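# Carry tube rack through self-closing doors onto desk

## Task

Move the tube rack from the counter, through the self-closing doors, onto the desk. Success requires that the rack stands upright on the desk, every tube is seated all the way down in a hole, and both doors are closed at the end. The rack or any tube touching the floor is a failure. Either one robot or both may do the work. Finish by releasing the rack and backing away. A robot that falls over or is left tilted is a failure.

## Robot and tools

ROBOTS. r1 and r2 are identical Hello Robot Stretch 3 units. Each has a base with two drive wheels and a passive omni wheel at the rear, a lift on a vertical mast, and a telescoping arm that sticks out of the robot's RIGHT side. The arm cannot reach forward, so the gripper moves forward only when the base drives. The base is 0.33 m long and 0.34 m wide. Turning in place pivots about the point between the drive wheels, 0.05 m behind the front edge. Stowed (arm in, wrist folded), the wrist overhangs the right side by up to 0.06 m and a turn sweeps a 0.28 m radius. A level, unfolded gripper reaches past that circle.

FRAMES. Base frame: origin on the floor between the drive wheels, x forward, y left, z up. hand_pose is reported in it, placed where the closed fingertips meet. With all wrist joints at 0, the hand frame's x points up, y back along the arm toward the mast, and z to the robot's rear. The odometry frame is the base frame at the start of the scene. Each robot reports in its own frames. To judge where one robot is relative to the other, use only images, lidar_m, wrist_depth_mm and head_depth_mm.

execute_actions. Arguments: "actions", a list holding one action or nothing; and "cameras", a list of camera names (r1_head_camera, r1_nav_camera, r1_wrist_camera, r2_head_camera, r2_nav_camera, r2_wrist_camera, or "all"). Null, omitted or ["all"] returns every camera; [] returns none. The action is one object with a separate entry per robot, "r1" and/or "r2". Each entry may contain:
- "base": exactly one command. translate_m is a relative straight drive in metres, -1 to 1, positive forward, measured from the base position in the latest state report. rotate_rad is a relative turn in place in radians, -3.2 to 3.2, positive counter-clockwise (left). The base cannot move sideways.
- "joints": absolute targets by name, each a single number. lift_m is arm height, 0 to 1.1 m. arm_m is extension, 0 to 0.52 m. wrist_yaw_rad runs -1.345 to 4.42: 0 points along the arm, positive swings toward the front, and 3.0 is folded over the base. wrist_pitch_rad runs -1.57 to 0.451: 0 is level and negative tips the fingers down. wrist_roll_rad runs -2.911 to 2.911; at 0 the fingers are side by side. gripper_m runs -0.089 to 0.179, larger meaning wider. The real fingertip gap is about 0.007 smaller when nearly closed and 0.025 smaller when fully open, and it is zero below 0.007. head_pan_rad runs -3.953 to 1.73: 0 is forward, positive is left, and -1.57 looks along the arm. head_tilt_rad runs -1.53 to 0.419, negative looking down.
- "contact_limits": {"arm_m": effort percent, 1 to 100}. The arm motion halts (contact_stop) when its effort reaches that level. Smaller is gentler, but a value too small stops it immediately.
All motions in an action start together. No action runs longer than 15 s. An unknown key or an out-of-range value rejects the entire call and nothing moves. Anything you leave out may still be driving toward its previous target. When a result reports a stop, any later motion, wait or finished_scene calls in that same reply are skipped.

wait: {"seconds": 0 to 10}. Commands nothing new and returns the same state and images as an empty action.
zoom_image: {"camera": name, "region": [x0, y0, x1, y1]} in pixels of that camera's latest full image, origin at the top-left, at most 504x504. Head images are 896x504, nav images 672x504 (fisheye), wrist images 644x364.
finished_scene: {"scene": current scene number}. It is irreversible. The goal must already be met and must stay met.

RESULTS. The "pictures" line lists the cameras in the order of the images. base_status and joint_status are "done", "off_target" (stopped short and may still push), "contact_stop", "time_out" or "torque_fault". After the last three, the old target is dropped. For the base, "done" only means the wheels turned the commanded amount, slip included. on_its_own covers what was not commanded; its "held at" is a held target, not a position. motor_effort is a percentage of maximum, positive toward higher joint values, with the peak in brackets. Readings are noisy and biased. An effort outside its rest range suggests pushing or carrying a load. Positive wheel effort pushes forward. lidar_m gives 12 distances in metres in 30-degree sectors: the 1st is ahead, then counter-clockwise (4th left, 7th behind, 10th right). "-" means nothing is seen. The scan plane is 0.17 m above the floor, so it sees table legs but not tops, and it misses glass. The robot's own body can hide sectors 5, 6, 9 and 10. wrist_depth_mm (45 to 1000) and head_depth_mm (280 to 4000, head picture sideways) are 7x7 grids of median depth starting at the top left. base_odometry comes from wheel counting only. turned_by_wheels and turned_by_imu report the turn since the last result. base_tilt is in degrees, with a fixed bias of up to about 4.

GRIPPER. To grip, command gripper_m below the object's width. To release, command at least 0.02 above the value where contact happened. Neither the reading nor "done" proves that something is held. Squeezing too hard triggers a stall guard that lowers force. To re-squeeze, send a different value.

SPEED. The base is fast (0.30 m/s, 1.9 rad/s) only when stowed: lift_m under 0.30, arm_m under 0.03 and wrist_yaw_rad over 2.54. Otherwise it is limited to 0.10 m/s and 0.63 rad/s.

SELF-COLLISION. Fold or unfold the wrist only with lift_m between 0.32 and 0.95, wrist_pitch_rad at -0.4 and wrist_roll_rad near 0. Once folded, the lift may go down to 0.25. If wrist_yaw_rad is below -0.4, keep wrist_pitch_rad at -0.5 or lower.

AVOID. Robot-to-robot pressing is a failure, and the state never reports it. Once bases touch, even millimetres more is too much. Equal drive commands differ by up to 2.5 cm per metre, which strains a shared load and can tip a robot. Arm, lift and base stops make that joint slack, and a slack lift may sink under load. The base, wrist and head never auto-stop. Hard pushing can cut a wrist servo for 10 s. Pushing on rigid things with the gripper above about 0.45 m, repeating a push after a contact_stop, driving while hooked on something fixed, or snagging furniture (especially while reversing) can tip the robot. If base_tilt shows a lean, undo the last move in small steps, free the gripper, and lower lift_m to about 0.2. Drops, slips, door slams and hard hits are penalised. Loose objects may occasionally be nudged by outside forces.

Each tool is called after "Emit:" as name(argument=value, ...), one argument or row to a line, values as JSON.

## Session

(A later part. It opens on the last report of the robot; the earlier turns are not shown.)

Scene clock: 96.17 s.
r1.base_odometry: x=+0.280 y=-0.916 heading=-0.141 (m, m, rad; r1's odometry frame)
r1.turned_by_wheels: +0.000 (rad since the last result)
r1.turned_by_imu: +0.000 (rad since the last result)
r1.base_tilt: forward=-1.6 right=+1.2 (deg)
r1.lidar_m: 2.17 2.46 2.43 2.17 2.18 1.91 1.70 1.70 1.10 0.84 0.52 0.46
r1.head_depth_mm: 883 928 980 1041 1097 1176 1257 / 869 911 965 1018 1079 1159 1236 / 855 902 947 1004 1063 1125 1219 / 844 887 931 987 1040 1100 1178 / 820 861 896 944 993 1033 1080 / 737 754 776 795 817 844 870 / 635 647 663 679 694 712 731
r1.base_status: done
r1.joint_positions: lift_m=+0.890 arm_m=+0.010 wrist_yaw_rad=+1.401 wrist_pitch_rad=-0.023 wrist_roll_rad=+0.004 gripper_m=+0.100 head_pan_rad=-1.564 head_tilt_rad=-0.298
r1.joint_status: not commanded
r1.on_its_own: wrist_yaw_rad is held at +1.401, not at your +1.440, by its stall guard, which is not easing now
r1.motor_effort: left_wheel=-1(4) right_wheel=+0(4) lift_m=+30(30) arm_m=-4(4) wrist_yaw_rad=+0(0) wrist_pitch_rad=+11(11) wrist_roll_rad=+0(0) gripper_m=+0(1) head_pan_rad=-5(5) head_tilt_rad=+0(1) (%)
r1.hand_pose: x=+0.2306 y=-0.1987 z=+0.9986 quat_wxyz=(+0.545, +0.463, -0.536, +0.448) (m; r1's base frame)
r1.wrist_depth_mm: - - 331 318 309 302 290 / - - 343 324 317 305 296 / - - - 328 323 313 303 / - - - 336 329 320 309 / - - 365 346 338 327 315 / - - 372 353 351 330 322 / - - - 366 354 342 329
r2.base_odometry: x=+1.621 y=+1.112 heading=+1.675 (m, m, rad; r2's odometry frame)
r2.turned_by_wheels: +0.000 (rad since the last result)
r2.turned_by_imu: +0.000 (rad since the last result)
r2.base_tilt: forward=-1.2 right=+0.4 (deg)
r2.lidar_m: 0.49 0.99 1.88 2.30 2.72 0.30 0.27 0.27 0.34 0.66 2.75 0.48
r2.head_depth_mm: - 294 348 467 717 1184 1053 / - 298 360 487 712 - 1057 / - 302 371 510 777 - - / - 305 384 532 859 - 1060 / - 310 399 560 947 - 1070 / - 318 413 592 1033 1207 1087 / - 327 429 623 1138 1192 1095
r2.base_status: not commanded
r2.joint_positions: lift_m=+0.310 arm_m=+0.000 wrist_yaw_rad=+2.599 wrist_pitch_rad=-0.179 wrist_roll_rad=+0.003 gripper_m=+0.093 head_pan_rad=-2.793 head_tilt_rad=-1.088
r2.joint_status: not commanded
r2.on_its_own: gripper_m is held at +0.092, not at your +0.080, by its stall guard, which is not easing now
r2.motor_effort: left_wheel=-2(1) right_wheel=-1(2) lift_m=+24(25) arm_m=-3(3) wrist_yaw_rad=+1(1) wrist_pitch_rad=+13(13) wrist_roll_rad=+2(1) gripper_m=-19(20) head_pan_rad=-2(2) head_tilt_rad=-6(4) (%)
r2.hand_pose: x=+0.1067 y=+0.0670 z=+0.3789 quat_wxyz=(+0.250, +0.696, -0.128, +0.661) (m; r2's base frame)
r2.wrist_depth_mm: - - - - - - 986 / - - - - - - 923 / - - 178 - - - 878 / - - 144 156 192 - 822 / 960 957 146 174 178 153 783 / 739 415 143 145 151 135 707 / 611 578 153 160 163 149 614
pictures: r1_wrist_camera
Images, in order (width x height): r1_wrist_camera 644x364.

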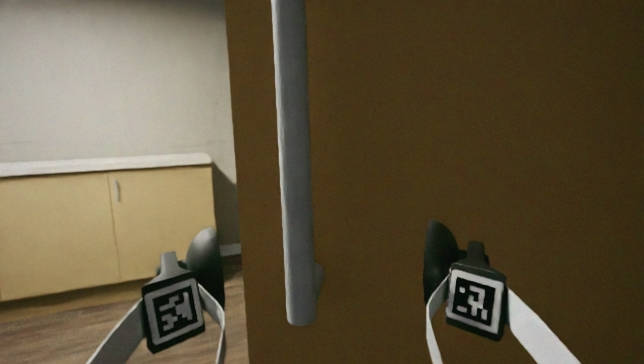

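Emit:
execute_actions(
  actions=[
    {"r1":{"base":{"rotate_rad":0.3},"joints":{"wrist_yaw_rad":3.0,"wrist_pitch_rad":-0.4,"gripper_m":0.03,"lift_m":0.7,"arm_m":0,"head_pan_rad":-0.3,"head_tilt_rad":-1.0}}},
  ],
  cameras=[],
)

Emit:
execute_actions(
  actions=[
    {"r1":{"base":{"translate_m":0.42},"joints":{"lift_m":0.28}},"r2":{"base":{"rotate_rad":0.15}}},
  ],
  cameras=[],
)

Emit:
execute_actions(
  actions=[
    {"r1":{"base":{"translate_m":0.6}}},
  ],
  cameras=[],
)

Emit:
execute_actions(
  actions=[
    {"r1":{"base":{"rotate_rad":-2.1}},"r2":{"base":{"translate_m":-0.5}}},
  ],
  cameras=["r1_nav_camera","r2_nav_camera"],
)

Scene clock: 98.90 s.
r1.base_odometry: x=+0.280 y=-0.916 heading=+0.159 (m, m, rad; r1's odometry frame)
r1.turned_by_wheels: +0.300 (rad since the last result)
r1.turned_by_imu: +0.297 (rad since the last result)
r1.base_tilt: forward=-1.6 right=+1.2 (deg)
r1.lidar_m: 2.45 2.63 2.21 2.17 2.22 1.73 1.70 1.28 1.00 0.59 0.47 0.46
r1.head_depth_mm: 2016 1918 581 676 889 1177 1100 / 2299 1972 1706 1520 1065 1198 1106 / 2337 2005 1703 1512 1342 1221 1114 / 2393 2016 1736 1525 1358 1236 1115 / 2286 2018 1741 1524 1367 1226 1120 / 2278 2027 1762 1524 1364 1237 1123 / 2282 2041 1753 1544 1373 1229 1126
r1.base_status: done
r1.joint_positions: lift_m=+0.700 arm_m=+0.003 wrist_yaw_rad=+2.998 wrist_pitch_rad=-0.416 wrist_roll_rad=+0.004 gripper_m=+0.030 head_pan_rad=-0.307 head_tilt_rad=-0.987
r1.joint_status: all done
joint sent to its limit — the command would take r1.arm_m past its lower limit, so that joint was sent only as far as its limit.
r1.motor_effort: left_wheel=-1(4) right_wheel=+3(7) lift_m=+21(25) arm_m=-4(4) wrist_yaw_rad=+1(2) wrist_pitch_rad=+8(10) wrist_roll_rad=+0(0) gripper_m=+0(78) head_pan_rad=+5(62) head_tilt_rad=-5(31) (%)
r1.hand_pose: x=+0.0108 y=+0.0743 z=+0.7134 quat_wxyz=(+0.196, +0.702, +0.096, +0.678) (m; r1's base frame)
r1.wrist_depth_mm: - - - - - - - / - - - - - - - / - - - - - - - / - - - - - - - / - - - - - - - / - - - - - - - / 982 980 - 968 931 943 923
r2.base_odometry: x=+1.621 y=+1.112 heading=+1.675 (m, m, rad; r2's odometry frame)
r2.turned_by_wheels: +0.000 (rad since the last result)
r2.turned_by_imu: +0.000 (rad since the last result)
r2.base_tilt: forward=-1.1 right=+0.4 (deg)
r2.lidar_m: 0.49 0.99 1.88 2.31 2.71 0.30 0.27 0.27 0.34 0.65 2.75 0.48
r2.head_depth_mm: - 295 349 468 716 1186 1054 / - 299 360 486 711 - 1053 / - 302 372 509 777 - - / - 305 384 533 858 - 1061 / - 310 398 561 949 - 1073 / - 318 413 591 1035 1208 1090 / - 327 429 625 1139 1191 1092
r2.base_status: not commanded
r2.joint_positions: lift_m=+0.310 arm_m=+0.000 wrist_yaw_rad=+2.599 wrist_pitch_rad=-0.179 wrist_roll_rad=+0.003 gripper_m=+0.093 head_pan_rad=-2.793 head_tilt_rad=-1.088
r2.joint_status: not commanded
r2.on_its_own: gripper_m is held at +0.092, not at your +0.080, by its stall guard, which is not easing now
r2.motor_effort: left_wheel=-1(2) right_wheel=-1(1) lift_m=+24(24) arm_m=-3(3) wrist_yaw_rad=+0(0) wrist_pitch_rad=+12(12) wrist_roll_rad=+1(1) gripper_m=-20(20) head_pan_rad=-4(4) head_tilt_rad=-4(4) (%)
r2.hand_pose: x=+0.1067 y=+0.0670 z=+0.3789 quat_wxyz=(+0.250, +0.696, -0.128, +0.661) (m; r2's base frame)
r2.wrist_depth_mm: - - - - - - 991 / - - - - - - 932 / - - 178 - - - 868 / - - 144 155 191 - 846 / 966 939 145 174 178 152 787 / 736 412 143 145 151 135 715 / 611 583 152 161 163 149 609
pictures: none
No camera images: the call's "cameras" was empty. Leave "cameras" out to get every camera's image.

Scene clock: 103.97 s.
r1.base_odometry: x=+0.695 y=-0.850 heading=+0.159 (m, m, rad; r1's odometry frame)
r1.turned_by_wheels: +0.000 (rad since the last result)
r1.turned_by_imu: +0.003 (rad since the last result)
r1.base_tilt: forward=-1.5 right=+1.2 (deg)
r1.lidar_m: 2.03 2.18 2.17 2.13 2.29 2.15 2.12 1.33 0.33 0.27 0.46 1.61
r1.head_depth_mm: 2094 1956 1693 1487 1322 1201 1115 / 2318 1970 1710 1504 1343 1207 1124 / 2376 1966 1720 1517 1350 1211 1111 / 2014 1997 1723 1520 1343 1225 1113 / 1941 2036 1732 1518 1359 1226 1115 / 1907 2040 1752 1540 1358 1233 1123 / 1861 2050 1764 1540 1370 1232 1124
r1.base_status: done
r1.joint_positions: lift_m=+0.280 arm_m=+0.003 wrist_yaw_rad=+2.999 wrist_pitch_rad=-0.416 wrist_roll_rad=+0.004 gripper_m=+0.030 head_pan_rad=-0.307 head_tilt_rad=-0.988
r1.joint_status: all done
r1.motor_effort: left_wheel=-1(6) right_wheel=+2(11) lift_m=+20(21) arm_m=-4(4) wrist_yaw_rad=+1(1) wrist_pitch_rad=+8(8) wrist_roll_rad=+0(0) gripper_m=+0(0) head_pan_rad=+4(4) head_tilt_rad=-4(5) (%)
r1.hand_pose: x=+0.0107 y=+0.0742 z=+0.2933 quat_wxyz=(+0.196, +0.702, +0.096, +0.678) (m; r1's base frame)
r1.wrist_depth_mm: - - - - - - - / - - - - - - - / - - - - - - - / 872 - 831 827 813 810 786 / 673 665 686 660 653 641 636 / 555 556 - 540 553 536 528 / 478 485 - - 446 461 454
r2.base_odometry: x=+1.621 y=+1.112 heading=+1.825 (m, m, rad; r2's odometry frame)
r2.turned_by_wheels: +0.150 (rad since the last result)
r2.turned_by_imu: +0.151 (rad since the last result)
r2.base_tilt: forward=-1.1 right=+0.4 (deg)
r2.lidar_m: 0.57 1.49 1.93 2.61 0.58 0.29 0.28 0.28 0.38 1.69 2.75 0.48
r2.head_depth_mm: - 292 341 447 647 1142 1050 / - 300 361 482 690 - 1060 / - 306 382 519 779 - - / - 317 406 565 904 - 1058 / 289 334 434 619 1080 - 1077 / 297 352 465 682 1246 1202 1086 / 302 372 501 766 1276 1185 1091
r2.base_status: done
r2.joint_positions: lift_m=+0.310 arm_m=+0.000 wrist_yaw_rad=+2.599 wrist_pitch_rad=-0.179 wrist_roll_rad=+0.003 gripper_m=+0.093 head_pan_rad=-2.793 head_tilt_rad=-1.088
r2.joint_status: not commanded
r2.on_its_own: gripper_m is held at +0.092, not at your +0.080, by its stall guard, which is not easing now
r2.motor_effort: left_wheel=-3(7) right_wheel=+1(6) lift_m=+25(25) arm_m=-3(3) wrist_yaw_rad=+1(1) wrist_pitch_rad=+12(13) wrist_roll_rad=+1(1) gripper_m=-19(20) head_pan_rad=-3(4) head_tilt_rad=-4(5) (%)
r2.hand_pose: x=+0.1067 y=+0.0670 z=+0.3789 quat_wxyz=(+0.250, +0.696, -0.128, +0.661) (m; r2's base frame)
r2.wrist_depth_mm: - - - - - - - / - - - - - - - / - - 178 - - - - / - - 144 157 192 - - / 954 907 146 173 178 153 - / 738 405 143 146 150 135 801 / 613 592 153 160 162 149 656
pictures: none
No camera images: the call's "cameras" was empty. Leave "cameras" out to get every camera's image.

Scene clock: 107.60 s.
r1.base_odometry: x=+1.288 y=-0.755 heading=+0.159 (m, m, rad; r1's odometry frame)
r1.turned_by_wheels: +0.000 (rad since the last result)
r1.turned_by_imu: +0.004 (rad since the last result)
r1.base_tilt: forward=-1.6 right=+1.1 (deg)
r1.lidar_m: 1.43 1.54 2.11 2.07 2.22 2.76 2.72 0.65 0.68 1.07 1.15 1.45
r1.head_depth_mm: 2076 1966 1702 1492 1336 1209 1111 / 2073 1969 1714 1507 1344 1207 1124 / 1413 1682 1712 1511 1345 1213 1112 / 1372 1630 1742 1518 1362 1224 1108 / 1349 1586 1733 1519 1367 1234 1121 / 1331 1568 1740 1524 1370 1237 1121 / 1315 1528 1760 1544 1369 1242 1127
r1.base_status: done
r1.joint_positions: lift_m=+0.280 arm_m=+0.003 wrist_yaw_rad=+2.999 wrist_pitch_rad=-0.416 wrist_roll_rad=+0.004 gripper_m=+0.030 head_pan_rad=-0.307 head_tilt_rad=-0.989
r1.joint_status: not commanded
r1.motor_effort: left_wheel=-1(4) right_wheel=+2(10) lift_m=+21(21) arm_m=-4(4) wrist_yaw_rad=+0(1) wrist_pitch_rad=+8(8) wrist_roll_rad=+0(0) gripper_m=+0(0) head_pan_rad=+4(4) head_tilt_rad=-4(4) (%)
r1.hand_pose: x=+0.0107 y=+0.0742 z=+0.2933 quat_wxyz=(+0.196, +0.702, +0.096, +0.678) (m; r1's base frame)
r1.wrist_depth_mm: - - - - - - - / - - - - - - - / - - - - - - - / 862 - 844 812 823 810 803 / 680 668 687 661 649 651 640 / 562 548 - 543 553 533 534 / 477 489 - - 449 457 456
r2.base_odometry: x=+1.621 y=+1.112 heading=+1.825 (m, m, rad; r2's odometry frame)
r2.turned_by_wheels: +0.000 (rad since the last result)
r2.turned_by_imu: -0.001 (rad since the last result)
r2.base_tilt: forward=-1.1 right=+0.4 (deg)
r2.lidar_m: 0.58 1.48 1.93 0.77 2.74 0.29 0.27 0.28 0.38 1.69 2.75 0.48
r2.head_depth_mm: - 292 341 447 647 1164 1054 / - 300 360 481 686 - 1055 / - 306 382 519 778 - - / - 317 407 565 902 - 1059 / 289 333 434 619 1085 - 1077 / 296 352 464 686 1255 1205 1088 / 302 372 501 767 1266 1192 1092
r2.base_status: not commanded
r2.joint_positions: lift_m=+0.310 arm_m=+0.000 wrist_yaw_rad=+2.599 wrist_pitch_rad=-0.179 wrist_roll_rad=+0.003 gripper_m=+0.093 head_pan_rad=-2.793 head_tilt_rad=-1.088
r2.joint_status: not commanded
r2.on_its_own: gripper_m is held at +0.092, not at your +0.080, by its stall guard, which is not easing now
r2.motor_effort: left_wheel=-3(3) right_wheel=+1(1) lift_m=+25(24) arm_m=-3(3) wrist_yaw_rad=+0(1) wrist_pitch_rad=+13(13) wrist_roll_rad=+1(1) gripper_m=-19(20) head_pan_rad=-3(3) head_tilt_rad=-6(5) (%)
r2.hand_pose: x=+0.1067 y=+0.0670 z=+0.3789 quat_wxyz=(+0.250, +0.696, -0.128, +0.661) (m; r2's base frame)
r2.wrist_depth_mm: 656 - - - - - - / 719 664 665 - - - - / - - 178 - - - - / - - 144 156 192 - - / 649 614 145 173 177 153 987 / 592 356 143 146 151 135 791 / 597 585 153 160 163 149 666
pictures: none
No camera images: the call's "cameras" was empty. Leave "cameras" out to get every camera's image.

Scene clock: 113.63 s.
r1.base_odometry: x=+1.287 y=-0.755 heading=-1.941 (m, m, rad; r1's odometry frame)
r1.turned_by_wheels: -2.100 (rad since the last result)
r1.turned_by_imu: -2.064 (rad since the last result)
r1.base_tilt: forward=-1.5 right=+1.2 (deg)
r1.lidar_m: 1.08 1.07 1.15 1.46 1.44 1.55 2.11 2.08 2.22 2.75 0.79 0.82
r1.head_depth_mm: 1117 1204 1395 1280 1308 1207 1113 / 1224 1388 1574 1384 1334 1212 1119 / 1380 1601 1703 1503 1336 1224 1109 / 2321 1969 1728 1520 1353 1224 1113 / 2382 2002 1733 1528 1359 1227 1121 / 2424 2031 1746 1550 1365 1244 1119 / 2424 2050 1751 1527 1367 1232 1124
r1.base_status: done
r1.joint_positions: lift_m=+0.280 arm_m=+0.003 wrist_yaw_rad=+2.999 wrist_pitch_rad=-0.416 wrist_roll_rad=+0.004 gripper_m=+0.030 head_pan_rad=-0.307 head_tilt_rad=-0.989
r1.joint_status: not commanded
r1.motor_effort: left_wheel=+1(7) right_wheel=-1(8) lift_m=+21(20) arm_m=-4(4) wrist_yaw_rad=+1(0) wrist_pitch_rad=+8(8) wrist_roll_rad=+0(0) gripper_m=+1(0) head_pan_rad=+5(5) head_tilt_rad=-4(4) (%)
r1.hand_pose: x=+0.0107 y=+0.0742 z=+0.2933 quat_wxyz=(+0.196, +0.702, +0.096, +0.678) (m; r1's base frame)
r1.wrist_depth_mm: - - - - - - 893 / - - - - - - 927 / - - - - - - 946 / 839 - 816 826 828 815 790 / 668 672 693 658 642 642 635 / 565 548 - 540 561 539 528 / 477 483 - - 450 458 454
r2.base_odometry: x=+1.746 y=+0.628 heading=+1.824 (m, m, rad; r2's odometry frame)
r2.turned_by_wheels: +0.000 (rad since the last result)
r2.turned_by_imu: +0.193 (rad since the last result)
r2.base_tilt: forward=-1.1 right=+0.4 (deg)
r2.lidar_m: 1.14 0.98 0.82 2.49 2.48 0.33 0.27 0.27 0.30 0.47 2.84 0.86
r2.head_depth_mm: - 297 368 513 1273 1182 1056 / - 299 370 512 768 - 1058 / - 299 370 513 801 - - / - 300 370 514 839 - 1057 / - 299 371 514 838 - 1072 / - 300 371 515 834 1202 1084 / - 300 371 515 839 1188 1094
r2.base_status: translate_m off_target (by the wheels' count: -0.4997 of -0.5000)
r2.joint_positions: lift_m=+0.310 arm_m=+0.000 wrist_yaw_rad=+2.600 wrist_pitch_rad=-0.180 wrist_roll_rad=+0.003 gripper_m=+0.093 head_pan_rad=-2.794 head_tilt_rad=-1.090
r2.joint_status: not commanded
r2.on_its_own: gripper_m is held at +0.092, not at your +0.080, by its stall guard, which is not easing now; left_wheel is at rest, and its effort (-42) is outside its rest range (-18 to +18); right_wheel is at rest, and its effort (-47) is outside its rest range (-18 to +18)
r2.motor_effort: left_wheel=-42(51) right_wheel=-47(62) lift_m=+24(24) arm_m=-2(3) wrist_yaw_rad=+0(0) wrist_pitch_rad=+13(13) wrist_roll_rad=+1(2) gripper_m=-21(19) head_pan_rad=-3(3) head_tilt_rad=-4(5) (%)
r2.hand_pose: x=+0.1064 y=+0.0672 z=+0.3788 quat_wxyz=(+0.250, +0.696, -0.127, +0.661) (m; r2's base frame)
r2.wrist_depth_mm: - - - - - - - / - - - 823 - - - / - - 180 830 - - - / - - 145 155 192 - - / 966 937 158 174 179 152 - / 737 410 137 145 150 134 808 / 611 578 152 160 163 148 649
pictures: r1_nav_camera (sideways: a quarter turn counterclockwise sets it upright), r2_nav_camera (sideways: a quarter turn counterclockwise sets it upright)
Images, in order (width x height): r1_nav_camera 672x504, r2_nav_camera 672x504.

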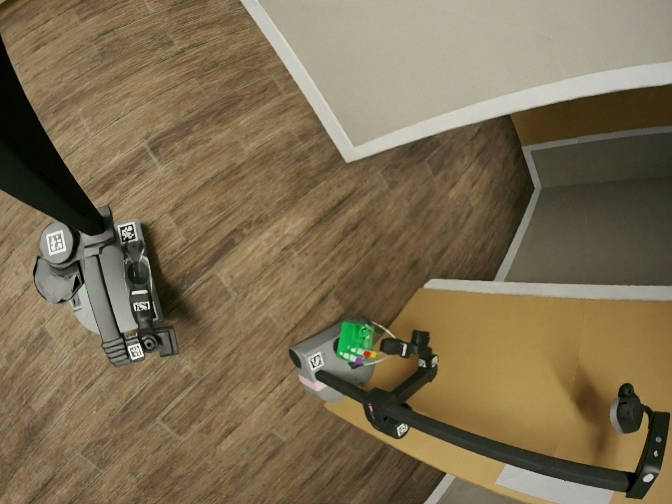

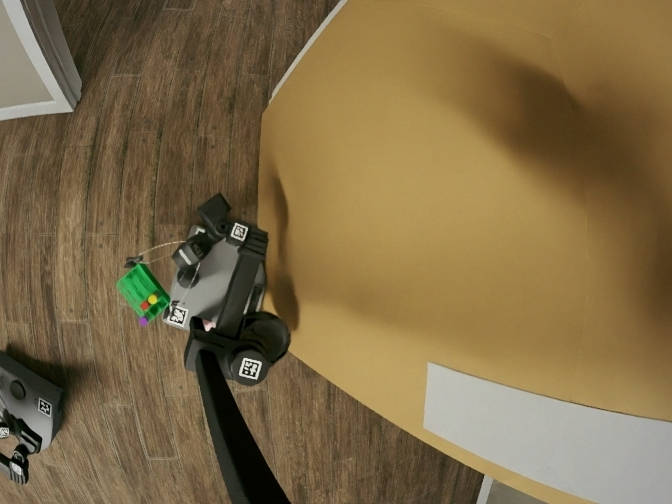

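Emit:
execute_actions(
  actions=[
    {"r1":{"base":{"rotate_rad":-0.05}},"r2":{"base":{"translate_m":0.008},"joints":{"lift_m":0.29}}},
  ],
  cameras=[],
)

Emit:
execute_actions(
  actions=[
    {"r1":{"base":{"translate_m":0.9}}},
  ],
  cameras=["r1_nav_camera"],
)

Scene clock: 114.90 s.
r1.base_odometry: x=+1.287 y=-0.755 heading=-1.991 (m, m, rad; r1's odometry frame)
r1.turned_by_wheels: -0.050 (rad since the last result)
r1.turned_by_imu: -0.049 (rad since the last result)
r1.base_tilt: forward=-1.5 right=+1.2 (deg)
r1.lidar_m: 1.59 1.08 1.14 1.47 1.45 1.52 2.13 2.07 2.19 2.77 0.81 0.79
r1.head_depth_mm: 1076 1201 1389 1282 1334 1209 1117 / 1179 1327 1410 1287 1341 1217 1118 / 1303 1506 1681 1488 1350 1220 1108 / 1540 1846 1729 1526 1355 1219 1117 / 2424 2016 1744 1521 1347 1218 1121 / 2444 2007 1733 1532 1369 1229 1115 / 2424 2057 1749 1539 1363 1233 1123
r1.base_status: done
r1.joint_positions: lift_m=+0.280 arm_m=+0.003 wrist_yaw_rad=+2.999 wrist_pitch_rad=-0.416 wrist_roll_rad=+0.004 gripper_m=+0.030 head_pan_rad=-0.307 head_tilt_rad=-0.989
r1.joint_status: not commanded
r1.motor_effort: left_wheel=+0(5) right_wheel=-1(11) lift_m=+21(21) arm_m=-4(4) wrist_yaw_rad=+0(1) wrist_pitch_rad=+8(8) wrist_roll_rad=+0(0) gripper_m=+0(0) head_pan_rad=+4(5) head_tilt_rad=-5(4) (%)
r1.hand_pose: x=+0.0107 y=+0.0742 z=+0.2933 quat_wxyz=(+0.196, +0.702, +0.096, +0.678) (m; r1's base frame)
r1.wrist_depth_mm: - - - - - - 877 / - - - - - - 915 / - - - - - - 932 / 844 - 847 835 811 803 792 / 676 676 679 657 656 646 636 / 562 548 - 546 556 536 530 / 474 487 - - 451 461 452
r2.base_odometry: x=+1.744 y=+0.636 heading=+1.824 (m, m, rad; r2's odometry frame)
r2.turned_by_wheels: +0.000 (rad since the last result)
r2.turned_by_imu: +0.000 (rad since the last result)
r2.base_tilt: forward=-1.1 right=+0.4 (deg)
r2.lidar_m: 1.13 0.97 0.81 2.50 2.48 0.33 0.27 0.27 0.30 0.48 2.82 0.85
r2.head_depth_mm: - 296 366 510 1276 1184 1059 / - 298 369 511 762 - 1054 / - 298 371 513 798 - - / - 299 371 515 839 - 1060 / - 300 371 516 842 - 1074 / - 301 372 517 848 1202 1086 / - 301 373 519 851 1189 1092
r2.base_status: done
r2.joint_positions: lift_m=+0.290 arm_m=+0.000 wrist_yaw_rad=+2.600 wrist_pitch_rad=-0.180 wrist_roll_rad=+0.003 gripper_m=+0.093 head_pan_rad=-2.794 head_tilt_rad=-1.090
r2.joint_status: all done
r2.on_its_own: gripper_m is held at +0.092, not at your +0.080, by its stall guard, which is not easing now
r2.motor_effort: left_wheel=-2(34) right_wheel=-2(40) lift_m=+14(22) arm_m=-2(2) wrist_yaw_rad=-1(0) wrist_pitch_rad=+13(13) wrist_roll_rad=+1(1) gripper_m=-20(20) head_pan_rad=-3(3) head_tilt_rad=-6(4) (%)
r2.hand_pose: x=+0.1064 y=+0.0672 z=+0.3594 quat_wxyz=(+0.250, +0.696, -0.127, +0.661) (m; r2's base frame)
r2.wrist_depth_mm: - - - - - - - / - - - 815 - - - / - - - - - - - / - - 145 156 193 - - / 916 877 158 175 179 153 - / 722 395 137 146 150 135 772 / 579 558 153 161 163 149 621
pictures: none
No camera images: the call's "cameras" was empty. Leave "cameras" out to get every camera's image.

Scene clock: 119.60 s.
r1.base_odometry: x=+0.920 y=-1.577 heading=-1.991 (m, m, rad; r1's odometry frame)
r1.turned_by_wheels: +0.000 (rad since the last result)
r1.turned_by_imu: +0.005 (rad since the last result)
r1.base_tilt: forward=-1.6 right=+1.2 (deg)
r1.lidar_m: 1.91 2.62 0.34 0.42 1.36 1.94 2.80 2.88 0.47 0.63 0.61 0.65
r1.head_depth_mm: 723 780 880 1021 1222 1200 1111 / 1478 1717 1676 1269 1316 1209 1120 / 1639 1850 1721 1509 1350 1221 1115 / 1801 1956 1730 1509 1351 1220 1109 / 2032 2013 1734 1513 1371 1232 1116 / 2256 2017 1758 1524 1363 1234 1117 / 2401 2016 1756 1554 1373 1234 1133
r1.base_status: done
r1.joint_positions: lift_m=+0.280 arm_m=+0.003 wrist_yaw_rad=+2.999 wrist_pitch_rad=-0.416 wrist_roll_rad=+0.004 gripper_m=+0.030 head_pan_rad=-0.307 head_tilt_rad=-0.989
r1.joint_status: not commanded
r1.motor_effort: left_wheel=+1(7) right_wheel=-1(7) lift_m=+20(21) arm_m=-4(4) wrist_yaw_rad=+1(0) wrist_pitch_rad=+8(8) wrist_roll_rad=-1(0) gripper_m=+1(0) head_pan_rad=+5(5) head_tilt_rad=-4(4) (%)
r1.hand_pose: x=+0.0107 y=+0.0742 z=+0.2933 quat_wxyz=(+0.196, +0.702, +0.096, +0.678) (m; r1's base frame)
r1.wrist_depth_mm: - - 709 472 364 - - / - - 806 516 390 - - / - - 866 560 431 - - / 847 - 791 611 469 781 797 / 672 659 687 622 519 633 624 / 563 555 - 541 556 530 525 / 468 487 - - 447 462 456
r2.base_odometry: x=+1.744 y=+0.636 heading=+1.824 (m, m, rad; r2's odometry frame)
r2.turned_by_wheels: +0.000 (rad since the last result)
r2.turned_by_imu: -0.001 (rad since the last result)
r2.base_tilt: forward=-1.2 right=+0.4 (deg)
r2.lidar_m: 1.13 2.16 2.40 2.49 2.48 0.33 0.27 0.27 0.30 0.47 2.82 0.47
r2.head_depth_mm: - 296 366 509 1276 1191 1058 / - 299 368 511 762 - 1058 / - 299 369 514 799 - - / - 299 371 515 835 - 1057 / - 300 372 515 841 - 1073 / - 300 372 518 848 1202 1087 / - 301 374 519 852 1192 1088
r2.base_status: not commanded
r2.joint_positions: lift_m=+0.290 arm_m=+0.000 wrist_yaw_rad=+2.600 wrist_pitch_rad=-0.180 wrist_roll_rad=+0.003 gripper_m=+0.093 head_pan_rad=-2.794 head_tilt_rad=-1.090
r2.joint_status: not commanded
r2.on_its_own: gripper_m is held at +0.092, not at your +0.080, by its stall guard, which is not easing now
r2.motor_effort: left_wheel=-2(2) right_wheel=-1(1) lift_m=+13(15) arm_m=-3(2) wrist_yaw_rad=+0(0) wrist_pitch_rad=+13(13) wrist_roll_rad=+1(1) gripper_m=-20(19) head_pan_rad=-2(2) head_tilt_rad=-5(4) (%)
r2.hand_pose: x=+0.1064 y=+0.0672 z=+0.3594 quat_wxyz=(+0.250, +0.696, -0.127, +0.661) (m; r2's base frame)
r2.wrist_depth_mm: - - - - - - - / - - - - - - - / - - - - - - - / - - 144 155 192 - - / 919 899 159 175 180 153 - / 705 393 137 146 150 135 771 / 586 567 152 160 163 148 623
pictures: r1_nav_camera (sideways: a quarter turn counterclockwise sets it upright)
Images, in order (width x height): r1_nav_camera 672x504.

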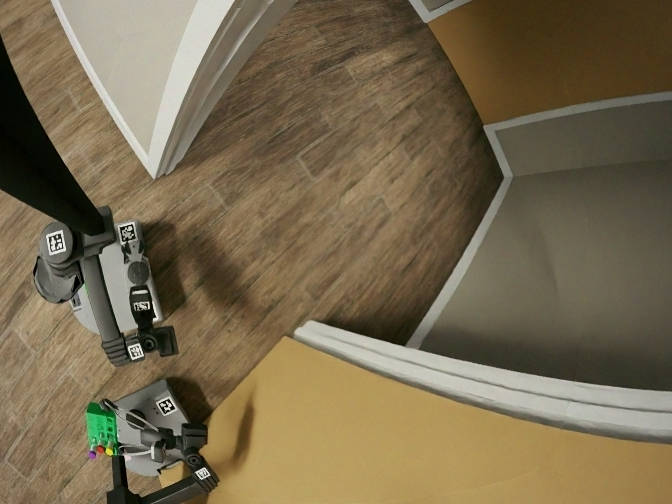

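Emit:
execute_actions(
  actions=[
    {"r1":{"base":{"translate_m":0.3}}},
  ],
  cameras=[],
)

Emit:
execute_actions(
  actions=[
    {"r1":{"base":{"rotate_rad":0.64}},"r2":{"base":{"translate_m":0.03}}},
  ],
  cameras=[],
)

Emit:
execute_actions(
  actions=[
    {"r1":{"base":{"translate_m":1.0},"joints":{"head_pan_rad":0,"head_tilt_rad":-0.5}},"r2":{"base":{"rotate_rad":-0.88},"joints":{"head_pan_rad":-0.5}}},
  ],
  cameras=["r1_nav_camera","r2_nav_camera"],
)

Scene clock: 122.67 s.
r1.base_odometry: x=+0.798 y=-1.851 heading=-1.991 (m, m, rad; r1's odometry frame)
r1.turned_by_wheels: +0.000 (rad since the last result)
r1.turned_by_imu: +0.002 (rad since the last result)
r1.base_tilt: forward=-1.6 right=+1.2 (deg)
r1.lidar_m: 1.71 2.36 1.29 0.35 0.34 2.09 3.02 0.65 0.64 0.49 0.48 1.20
r1.head_depth_mm: 1215 1385 1575 1495 1193 1195 1113 / 1329 1523 1672 1508 1343 1208 1117 / 1458 1696 1721 1521 1352 1216 1109 / 1623 1888 1707 1517 1353 1220 1117 / 1813 1967 1743 1520 1367 1224 1123 / 2083 2012 1750 1521 1365 1231 1122 / 2274 2050 1759 1542 1365 1236 1128
r1.base_status: done
r1.joint_positions: lift_m=+0.280 arm_m=+0.003 wrist_yaw_rad=+2.999 wrist_pitch_rad=-0.416 wrist_roll_rad=+0.004 gripper_m=+0.030 head_pan_rad=-0.307 head_tilt_rad=-0.989
r1.joint_status: not commanded
r1.motor_effort: left_wheel=+0(4) right_wheel=-1(8) lift_m=+20(20) arm_m=-4(4) wrist_yaw_rad=+1(1) wrist_pitch_rad=+8(8) wrist_roll_rad=+0(0) gripper_m=+0(0) head_pan_rad=+4(4) head_tilt_rad=-4(5) (%)
r1.hand_pose: x=+0.0107 y=+0.0742 z=+0.2933 quat_wxyz=(+0.196, +0.702, +0.096, +0.678) (m; r1's base frame)
r1.wrist_depth_mm: - - 391 - - - - / - - 406 - - - - / - - 440 - - - - / 861 - 466 821 809 795 794 / 672 669 503 656 654 646 639 / 553 553 - 546 548 540 534 / 466 485 - - 446 459 456
r2.base_odometry: x=+1.744 y=+0.636 heading=+1.824 (m, m, rad; r2's odometry frame)
r2.turned_by_wheels: +0.000 (rad since the last result)
r2.turned_by_imu: -0.001 (rad since the last result)
r2.base_tilt: forward=-1.1 right=+0.4 (deg)
r2.lidar_m: 1.14 2.16 2.40 2.50 2.48 0.33 0.27 0.27 0.30 0.47 0.65 0.71
r2.head_depth_mm: - 297 366 510 1275 1192 1054 / - 298 369 511 764 - 1054 / - 299 370 513 801 - - / - 299 370 514 834 - 1062 / - 300 371 517 841 - 1077 / - 300 372 518 845 1202 1086 / - 301 374 519 851 1185 1092
r2.base_status: not commanded
r2.joint_positions: lift_m=+0.290 arm_m=+0.000 wrist_yaw_rad=+2.600 wrist_pitch_rad=-0.180 wrist_roll_rad=+0.003 gripper_m=+0.093 head_pan_rad=-2.794 head_tilt_rad=-1.090
r2.joint_status: not commanded
r2.on_its_own: gripper_m is held at +0.092, not at your +0.080, by its stall guard, which is not easing now
r2.motor_effort: left_wheel=-2(2) right_wheel=-1(1) lift_m=+14(14) arm_m=-2(2) wrist_yaw_rad=+0(0) wrist_pitch_rad=+13(13) wrist_roll_rad=+1(2) gripper_m=-20(20) head_pan_rad=-3(3) head_tilt_rad=-4(3) (%)
r2.hand_pose: x=+0.1064 y=+0.0672 z=+0.3594 quat_wxyz=(+0.250, +0.696, -0.127, +0.661) (m; r2's base frame)
r2.wrist_depth_mm: - - - - - - - / - - - - - - - / - - - - - - - / - - 144 156 193 - - / 910 879 159 175 179 153 - / 705 396 136 146 150 134 763 / 594 558 153 161 163 148 635
pictures: none
No camera images: the call's "cameras" was empty. Leave "cameras" out to get every camera's image.

Scene clock: 124.60 s.
r1.base_odometry: x=+0.798 y=-1.851 heading=-1.351 (m, m, rad; r1's odometry frame)
r1.turned_by_wheels: +0.640 (rad since the last result)
r1.turned_by_imu: +0.631 (rad since the last result)
r1.base_tilt: forward=-1.6 right=+1.2 (deg)
r1.lidar_m: 2.31 1.18 0.34 0.35 2.18 3.17 0.63 0.57 0.48 0.48 1.25 1.98
r1.head_depth_mm: 2258 1956 1693 1489 1331 1217 1113 / 2224 1951 1700 1499 1329 1208 1121 / 2240 2003 1714 1503 1348 1218 1111 / 2237 1996 1714 1510 1350 1220 1116 / 2223 2033 1742 1517 1358 1226 1111 / 2260 2006 1767 1539 1363 1225 1121 / 2195 2035 1741 1539 1366 1242 1121
r1.base_status: done
r1.joint_positions: lift_m=+0.280 arm_m=+0.003 wrist_yaw_rad=+2.999 wrist_pitch_rad=-0.416 wrist_roll_rad=+0.004 gripper_m=+0.030 head_pan_rad=-0.307 head_tilt_rad=-0.989
r1.joint_status: not commanded
r1.motor_effort: left_wheel=-1(3) right_wheel=+2(11) lift_m=+20(21) arm_m=-4(4) wrist_yaw_rad=+1(1) wrist_pitch_rad=+8(8) wrist_roll_rad=+0(0) gripper_m=+0(0) head_pan_rad=+4(4) head_tilt_rad=-4(5) (%)
r1.hand_pose: x=+0.0107 y=+0.0742 z=+0.2933 quat_wxyz=(+0.196, +0.702, +0.096, +0.678) (m; r1's base frame)
r1.wrist_depth_mm: - - - 371 356 953 964 / - - - 403 393 - - / - - - 440 420 - - / 850 - 833 752 469 810 805 / 673 676 693 634 603 650 638 / 551 556 - 546 554 534 528 / 475 488 - - 450 461 453
r2.base_odometry: x=+1.737 y=+0.665 heading=+1.824 (m, m, rad; r2's odometry frame)
r2.turned_by_wheels: +0.000 (rad since the last result)
r2.turned_by_imu: +0.000 (rad since the last result)
r2.base_tilt: forward=-1.1 right=+0.4 (deg)
r2.lidar_m: 1.12 2.12 2.37 2.51 2.50 0.32 0.27 0.27 0.31 0.51 0.63 0.60
r2.head_depth_mm: - 299 361 499 1273 1186 1056 / - 298 366 505 751 - 1055 / - 299 370 511 796 - - / - 301 374 518 842 - 1058 / - 304 377 526 866 - 1075 / - 306 381 534 886 1200 1089 / - 304 385 541 908 1189 1076
r2.base_status: done
r2.joint_positions: lift_m=+0.290 arm_m=+0.000 wrist_yaw_rad=+2.600 wrist_pitch_rad=-0.180 wrist_roll_rad=+0.003 gripper_m=+0.093 head_pan_rad=-2.794 head_tilt_rad=-1.090
r2.joint_status: not commanded
r2.on_its_own: gripper_m is held at +0.092, not at your +0.080, by its stall guard, which is not easing now
r2.motor_effort: left_wheel=-2(14) right_wheel=-1(19) lift_m=+15(13) arm_m=-2(2) wrist_yaw_rad=+0(0) wrist_pitch_rad=+13(13) wrist_roll_rad=+1(1) gripper_m=-21(20) head_pan_rad=-3(3) head_tilt_rad=-3(4) (%)
r2.hand_pose: x=+0.1064 y=+0.0672 z=+0.3595 quat_wxyz=(+0.250, +0.696, -0.127, +0.661) (m; r2's base frame)
r2.wrist_depth_mm: - - - - - - - / - - - - - - - / - - - - - - - / - - 144 156 193 - - / 922 881 158 175 179 153 - / 700 394 138 145 151 135 766 / 594 558 153 160 163 148 635
pictures: none
No camera images: the call's "cameras" was empty. Leave "cameras" out to get every camera's image.

Scene clock: 129.63 s.
r1.base_odometry: x=+1.016 y=-2.827 heading=-1.351 (m, m, rad; r1's odometry frame)
r1.turned_by_wheels: +0.000 (rad since the last result)
r1.turned_by_imu: +0.006 (rad since the last result)
r1.base_tilt: forward=-1.6 right=+1.2 (deg)
r1.lidar_m: 1.38 0.97 0.80 0.79 0.88 0.87 1.45 1.11 1.31 1.31 1.44 1.38
r1.head_depth_mm: 1110 1202 1309 1432 1584 1576 1324 / 1135 1222 1333 1481 1628 1568 1319 / 1140 1231 1363 1498 1672 1585 1331 / 1171 1266 1382 1527 1713 1597 1340 / 1197 1302 1432 1579 1772 1603 1337 / 1220 1334 1451 1612 1802 1600 1334 / 1252 1370 1453 1548 1610 1546 1347
r1.base_status: done
r1.joint_positions: lift_m=+0.280 arm_m=+0.003 wrist_yaw_rad=+2.999 wrist_pitch_rad=-0.416 wrist_roll_rad=+0.004 gripper_m=+0.030 head_pan_rad=-0.007 head_tilt_rad=-0.506
r1.joint_status: all done
r1.motor_effort: left_wheel=-1(4) right_wheel=+2(11) lift_m=+21(21) arm_m=-4(4) wrist_yaw_rad=+0(0) wrist_pitch_rad=+7(8) wrist_roll_rad=+0(0) gripper_m=+0(0) head_pan_rad=+4(33) head_tilt_rad=+2(24) (%)
r1.hand_pose: x=+0.0107 y=+0.0742 z=+0.2933 quat_wxyz=(+0.196, +0.702, +0.096, +0.678) (m; r1's base frame)
r1.wrist_depth_mm: 788 - 794 780 784 785 788 / 855 - 834 848 843 852 848 / 901 - 906 907 909 911 916 / 843 - 843 834 832 802 795 / 670 669 687 651 650 632 630 / 553 558 - 543 562 538 533 / 476 490 - - 447 453 454
r2.base_odometry: x=+1.737 y=+0.665 heading=+0.944 (m, m, rad; r2's odometry frame)
r2.turned_by_wheels: -0.880 (rad since the last result)
r2.turned_by_imu: -0.888 (rad since the last result)
r2.base_tilt: forward=-1.2 right=+0.4 (deg)
r2.lidar_m: 1.58 0.82 1.49 2.14 2.61 2.49 2.49 0.24 0.22 0.23 0.30 0.70
r2.head_depth_mm: 600 613 629 644 662 678 657 / 2113 1802 937 963 1002 956 - / 2133 1839 1610 1430 1298 1194 - / 2113 1838 1613 1442 1293 1182 - / 2123 1848 1611 1447 1305 873 785 / 2103 1725 1618 1451 1304 1192 1093 / 1558 1646 1623 1450 1307 1193 1089
r2.base_status: done
r2.joint_positions: lift_m=+0.290 arm_m=+0.000 wrist_yaw_rad=+2.600 wrist_pitch_rad=-0.180 wrist_roll_rad=+0.003 gripper_m=+0.093 head_pan_rad=-0.507 head_tilt_rad=-1.090
r2.joint_status: all done
r2.on_its_own: gripper_m is held at +0.092, not at your +0.080, by its stall guard, which is not easing now
r2.motor_effort: left_wheel=+0(8) right_wheel=-1(13) lift_m=+14(14) arm_m=-1(2) wrist_yaw_rad=+0(1) wrist_pitch_rad=+13(13) wrist_roll_rad=+1(1) gripper_m=-20(20) head_pan_rad=+3(45) head_tilt_rad=-4(4) (%)
r2.hand_pose: x=+0.1064 y=+0.0672 z=+0.3595 quat_wxyz=(+0.250, +0.696, -0.127, +0.661) (m; r2's base frame)
r2.wrist_depth_mm: - - - - - 847 617 / - - - - - 828 655 / - - 180 - - 854 670 / - - 144 155 192 821 717 / 922 901 159 175 179 154 907 / 700 394 138 146 150 135 765 / 588 564 153 160 163 148 628
pictures: r1_nav_camera (sideways: a quarter turn counterclockwise sets it upright), r2_nav_camera (sideways: a quarter turn counterclockwise sets it upright)
Images, in order (width x height): r1_nav_camera 672x504, r2_nav_camera 672x504.

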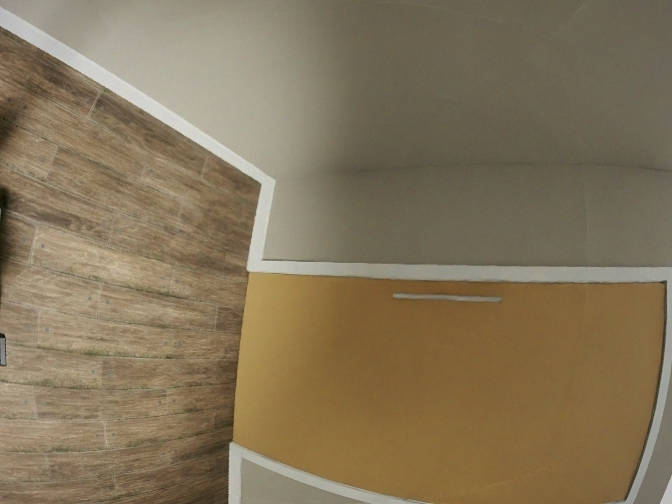

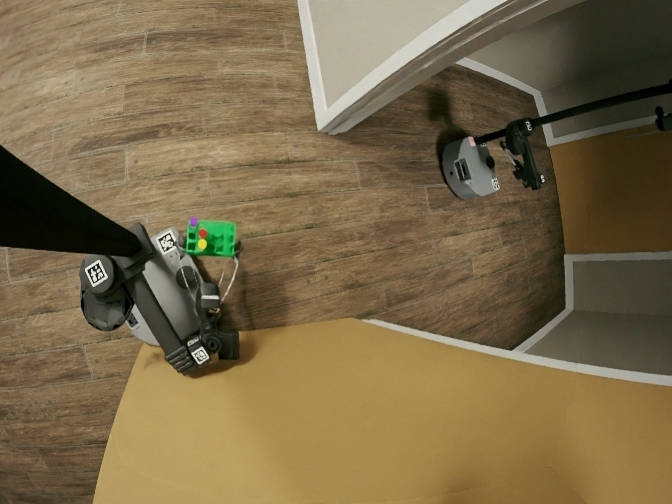

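Emit:
execute_actions(
  actions=[
    {"r1":{"base":{"translate_m":0.475},"joints":{"lift_m":0.89,"head_pan_rad":-1.57,"head_tilt_rad":-0.3}},"r2":{"base":{"translate_m":0.6},"joints":{"lift_m":0.31}}},
  ],
  cameras=["r2_nav_camera"],
)

Emit:
execute_actions(
  actions=[
    {"r1":{"base":{"rotate_rad":1.4},"joints":{"wrist_yaw_rad":0.35}},"r2":{"base":{"translate_m":0.25}}},
  ],
  cameras=[],
)

Emit:
execute_actions(
  actions=[
    {"r1":{"base":{"translate_m":-0.03},"joints":{"wrist_pitch_rad":0,"gripper_m":0.1,"arm_m":0.38}},"r2":{"base":{"translate_m":0.35}}},
  ],
  cameras=["r1_wrist_camera","r2_nav_camera"],
)

Scene clock: 136.57 s.
r1.base_odometry: x=+1.120 y=-3.290 heading=-1.351 (m, m, rad; r1's odometry frame)
r1.turned_by_wheels: +0.000 (rad since the last result)
r1.turned_by_imu: +0.004 (rad since the last result)
r1.base_tilt: forward=-1.6 right=+1.2 (deg)
r1.lidar_m: 0.91 0.87 0.71 0.71 0.79 1.24 1.32 1.53 1.40 1.39 1.11 0.91
r1.head_depth_mm: 1148 1210 1271 1341 1415 1512 1533 / 1175 1233 1310 1373 1459 1554 1547 / 1188 1248 1329 1411 1500 1597 1554 / 1219 1284 1353 1443 1536 1643 1565 / 1244 1319 1392 1488 1585 1691 1559 / 1274 1349 1436 1518 1642 1746 1569 / 1307 1384 1469 1556 1635 1719 1572
r1.base_status: done
r1.joint_positions: lift_m=+0.890 arm_m=+0.003 wrist_yaw_rad=+2.999 wrist_pitch_rad=-0.417 wrist_roll_rad=+0.004 gripper_m=+0.030 head_pan_rad=-1.563 head_tilt_rad=-0.309
r1.joint_status: all done
r1.motor_effort: left_wheel=-2(4) right_wheel=+2(11) lift_m=+30(31) arm_m=-4(4) wrist_yaw_rad=+0(0) wrist_pitch_rad=+8(8) wrist_roll_rad=+0(0) gripper_m=+0(0) head_pan_rad=-5(64) head_tilt_rad=+3(19) (%)
r1.hand_pose: x=+0.0106 y=+0.0742 z=+0.9028 quat_wxyz=(+0.196, +0.702, +0.096, +0.678) (m; r1's base frame)
r1.wrist_depth_mm: 716 - 706 704 708 717 695 / 762 - 756 756 763 757 759 / 815 - 841 817 816 823 823 / 917 - 911 914 923 896 905 / 989 - 996 - 994 992 1000 / - - - - - - - / - - - - - - -
r2.base_odometry: x=+2.088 y=+1.151 heading=+0.944 (m, m, rad; r2's odometry frame)
r2.turned_by_wheels: +0.000 (rad since the last result)
r2.turned_by_imu: +0.003 (rad since the last result)
r2.base_tilt: forward=-1.2 right=+0.4 (deg)
r2.lidar_m: 1.45 0.36 0.33 2.01 2.36 0.34 0.27 0.27 0.29 0.44 1.40 2.42
r2.head_depth_mm: 2092 1806 1610 1431 1287 1176 977 / 2126 1850 1616 1431 1291 1207 - / 2128 1835 1596 1433 1291 1198 - / 2128 1833 1607 1435 1295 1179 - / 2139 1840 1629 1438 1306 846 764 / 2134 1629 1595 1449 1303 1189 1077 / 2089 1657 1620 1454 1304 1038 1069
r2.base_status: done
r2.joint_positions: lift_m=+0.310 arm_m=+0.000 wrist_yaw_rad=+2.600 wrist_pitch_rad=-0.180 wrist_roll_rad=+0.003 gripper_m=+0.093 head_pan_rad=-0.506 head_tilt_rad=-1.090
r2.joint_status: all done
r2.on_its_own: gripper_m is held at +0.092, not at your +0.080, by its stall guard, which is not easing now
r2.motor_effort: left_wheel=-1(10) right_wheel=-2(10) lift_m=+24(25) arm_m=-2(2) wrist_yaw_rad=+0(0) wrist_pitch_rad=+13(13) wrist_roll_rad=+1(1) gripper_m=-20(20) head_pan_rad=+2(3) head_tilt_rad=-4(4) (%)
r2.hand_pose: x=+0.1064 y=+0.0672 z=+0.3788 quat_wxyz=(+0.250, +0.696, -0.127, +0.661) (m; r2's base frame)
r2.wrist_depth_mm: - - - 333 931 1000 - / - - - 348 976 - - / - - - 368 - - - / - - 144 156 192 - - / 986 895 159 175 180 153 - / 744 409 137 146 151 135 806 / 607 587 153 161 163 148 656
pictures: r2_nav_camera (sideways: a quarter turn counterclockwise sets it upright)
Images, in order (width x height): r2_nav_camera 672x504.

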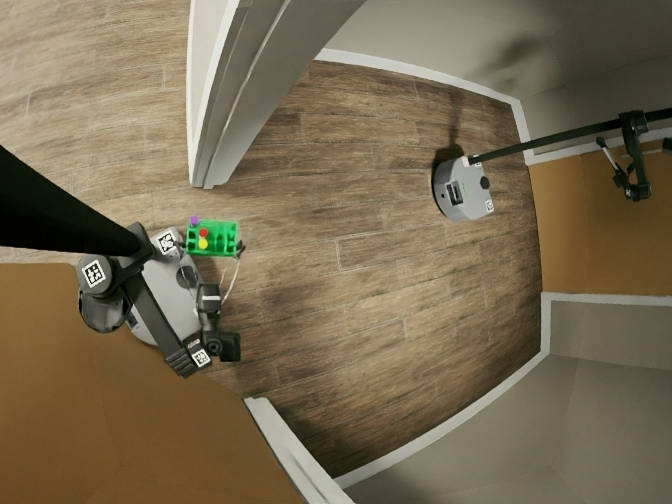

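Scene clock: 140.40 s.
r1.base_odometry: x=+1.120 y=-3.290 heading=+0.049 (m, m, rad; r1's odometry frame)
r1.turned_by_wheels: +1.400 (rad since the last result)
r1.turned_by_imu: +1.384 (rad since the last result)
r1.base_tilt: forward=-1.6 right=+1.2 (deg)
r1.lidar_m: 0.71 0.74 1.01 1.26 1.55 1.44 1.39 1.27 0.94 0.91 0.95 0.73
r1.head_depth_mm: 751 790 838 887 936 1003 1075 / 760 800 843 889 950 1011 1081 / 761 803 847 899 955 1018 1090 / 768 804 844 894 958 1027 1095 / 768 806 856 900 964 1021 1105 / 765 809 858 911 969 1039 1115 / 776 818 864 919 980 1037 1126
r1.base_status: done
r1.joint_positions: lift_m=+0.890 arm_m=+0.003 wrist_yaw_rad=+0.352 wrist_pitch_rad=-0.417 wrist_roll_rad=+0.004 gripper_m=+0.030 head_pan_rad=-1.563 head_tilt_rad=-0.309
r1.joint_status: all done
r1.motor_effort: left_wheel=-1(5) right_wheel=+2(7) lift_m=+30(31) arm_m=-4(4) wrist_yaw_rad=+0(1) wrist_pitch_rad=+8(8) wrist_roll_rad=+0(1) gripper_m=+0(0) head_pan_rad=-5(5) head_tilt_rad=+4(4) (%)
r1.hand_pose: x=+0.0558 y=-0.3590 z=+0.9028 quat_wxyz=(+0.706, +0.265, -0.657, -0.024) (m; r1's base frame)
r1.wrist_depth_mm: 651 763 725 659 603 566 522 / 652 821 791 703 647 599 558 / 663 885 868 753 702 649 591 / 687 909 981 838 776 698 639 / 703 915 - 939 835 752 688 / 720 950 - - 891 841 759 / 738 990 - - - 897 811
r2.base_odometry: x=+2.235 y=+1.354 heading=+0.944 (m, m, rad; r2's odometry frame)
r2.turned_by_wheels: +0.000 (rad since the last result)
r2.turned_by_imu: +0.006 (rad since the last result)
r2.base_tilt: forward=-1.1 right=+0.4 (deg)
r2.lidar_m: 1.13 0.94 0.55 0.24 0.30 0.28 0.27 0.29 0.43 1.24 1.51 1.13
r2.head_depth_mm: 2092 1811 1601 1432 1292 1174 1093 / 2064 1826 1598 1432 1296 1208 - / 2072 1837 1604 1440 1299 1195 - / 2034 1839 1606 1438 1296 1179 - / 2052 1615 1555 1447 1292 842 763 / 1991 1756 1586 1448 1295 1188 1086 / 1997 1854 1632 1457 1303 1191 1093
r2.base_status: done
r2.joint_positions: lift_m=+0.310 arm_m=+0.000 wrist_yaw_rad=+2.600 wrist_pitch_rad=-0.180 wrist_roll_rad=+0.003 gripper_m=+0.093 head_pan_rad=-0.505 head_tilt_rad=-1.091
r2.joint_status: not commanded
r2.on_its_own: gripper_m is held at +0.092, not at your +0.080, by its stall guard, which is not easing now
r2.motor_effort: left_wheel=-2(18) right_wheel=-1(27) lift_m=+24(24) arm_m=-2(2) wrist_yaw_rad=-1(1) wrist_pitch_rad=+13(13) wrist_roll_rad=+1(1) gripper_m=-20(20) head_pan_rad=+3(4) head_tilt_rad=-4(4) (%)
r2.hand_pose: x=+0.1064 y=+0.0672 z=+0.3789 quat_wxyz=(+0.250, +0.696, -0.127, +0.661) (m; r2's base frame)
r2.wrist_depth_mm: 232 246 793 809 858 915 928 / 237 256 514 864 914 949 - / 245 267 178 923 965 - - / 259 279 144 157 193 - - / 273 280 159 174 180 153 - / 290 207 137 145 151 135 793 / 311 325 153 160 163 148 653
pictures: none
No camera images: the call's "cameras" was empty. Leave "cameras" out to get every camera's image.

Scene clock: 145.07 s.
r1.base_odometry: x=+1.090 y=-3.292 heading=+0.049 (m, m, rad; r1's odometry frame)
r1.turned_by_wheels: +0.000 (rad since the last result)
r1.turned_by_imu: +0.001 (rad since the last result)
r1.base_tilt: forward=-1.6 right=+1.2 (deg)
r1.lidar_m: 0.74 0.77 1.05 0.91 1.46 1.41 1.36 1.28 0.94 0.91 0.93 0.77
r1.head_depth_mm: 752 794 838 882 - 1011 1074 / 757 796 843 887 - 1011 1081 / 760 800 848 895 - 1029 1087 / 765 810 850 902 973 1026 1093 / 771 808 849 899 962 1029 1108 / 766 808 851 902 962 1045 1113 / 777 819 863 920 982 1044 1122
r1.base_status: done
r1.joint_positions: lift_m=+0.890 arm_m=+0.380 wrist_yaw_rad=+0.350 wrist_pitch_rad=-0.021 wrist_roll_rad=+0.004 gripper_m=+0.100 head_pan_rad=-1.563 head_tilt_rad=-0.309
r1.joint_status: all done
r1.motor_effort: left_wheel=-1(5) right_wheel=+2(4) lift_m=+31(30) arm_m=+2(3) wrist_yaw_rad=+0(1) wrist_pitch_rad=+10(11) wrist_roll_rad=+0(0) gripper_m=+1(80) head_pan_rad=-5(5) head_tilt_rad=+4(3) (%)
r1.hand_pose: x=+0.0663 y=-0.7648 z=+0.9990 quat_wxyz=(+0.696, +0.131, -0.696, +0.115) (m; r1's base frame)
r1.wrist_depth_mm: 401 361 319 287 271 251 232 / 411 369 324 294 276 257 238 / 424 380 332 302 282 261 242 / 440 389 341 310 289 266 246 / 458 404 347 318 301 272 252 / 470 426 355 325 309 272 256 / 494 437 366 329 311 288 262
r2.base_odometry: x=+2.440 y=+1.637 heading=+0.944 (m, m, rad; r2's odometry frame)
r2.turned_by_wheels: +0.000 (rad since the last result)
r2.turned_by_imu: +0.001 (rad since the last result)
r2.base_tilt: forward=-1.2 right=+0.4 (deg)
r2.lidar_m: 1.28 0.81 0.73 0.66 0.40 0.38 0.45 0.55 0.85 1.36 1.65 0.80
r2.head_depth_mm: 1906 1819 1601 1421 1292 1175 1088 / 1885 1814 1605 1439 1295 1214 - / 1845 1835 1581 1434 1296 1189 - / 1762 1758 1381 1421 1297 1180 - / 1737 1828 1534 1422 1298 842 765 / 1755 1840 1624 1444 1302 1194 1089 / 1726 1851 1633 1449 1303 1187 1091
r2.base_status: done
r2.joint_positions: lift_m=+0.310 arm_m=+0.000 wrist_yaw_rad=+2.600 wrist_pitch_rad=-0.180 wrist_roll_rad=+0.003 gripper_m=+0.093 head_pan_rad=-0.505 head_tilt_rad=-1.091
r2.joint_status: not commanded
r2.on_its_own: gripper_m is held at +0.092, not at your +0.080, by its stall guard, which is not easing now
r2.motor_effort: left_wheel=-1(4) right_wheel=+1(7) lift_m=+24(23) arm_m=-3(2) wrist_yaw_rad=+0(0) wrist_pitch_rad=+12(12) wrist_roll_rad=+1(1) gripper_m=-20(21) head_pan_rad=+3(2) head_tilt_rad=-4(3) (%)
r2.hand_pose: x=+0.1064 y=+0.0672 z=+0.3789 quat_wxyz=(+0.250, +0.696, -0.127, +0.661) (m; r2's base frame)
r2.wrist_depth_mm: 642 676 682 732 750 781 820 / 669 705 703 761 784 821 858 / 680 741 178 789 826 860 913 / 675 760 145 157 192 914 974 / 674 789 158 175 179 153 977 / 652 407 138 146 151 135 802 / 581 580 152 161 163 148 649
pictures: r1_wrist_camera, r2_nav_camera (sideways: a quarter turn counterclockwise sets it upright)
Images, in order (width x height): r1_wrist_camera 644x364, r2_nav_camera 672x504.

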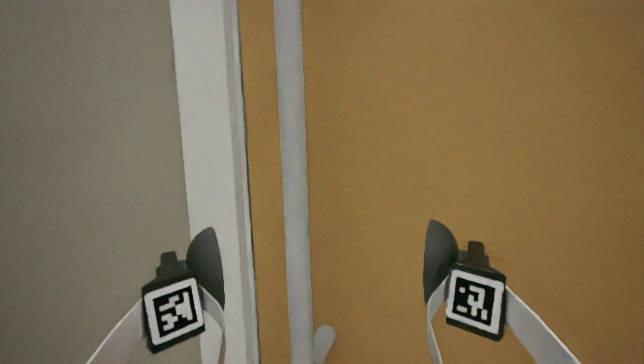

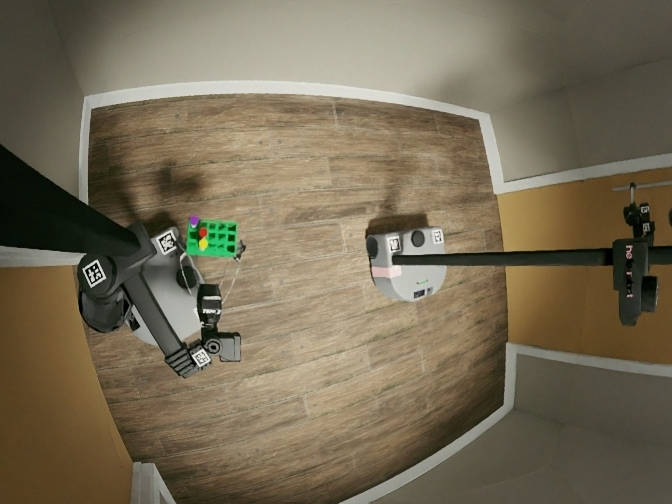

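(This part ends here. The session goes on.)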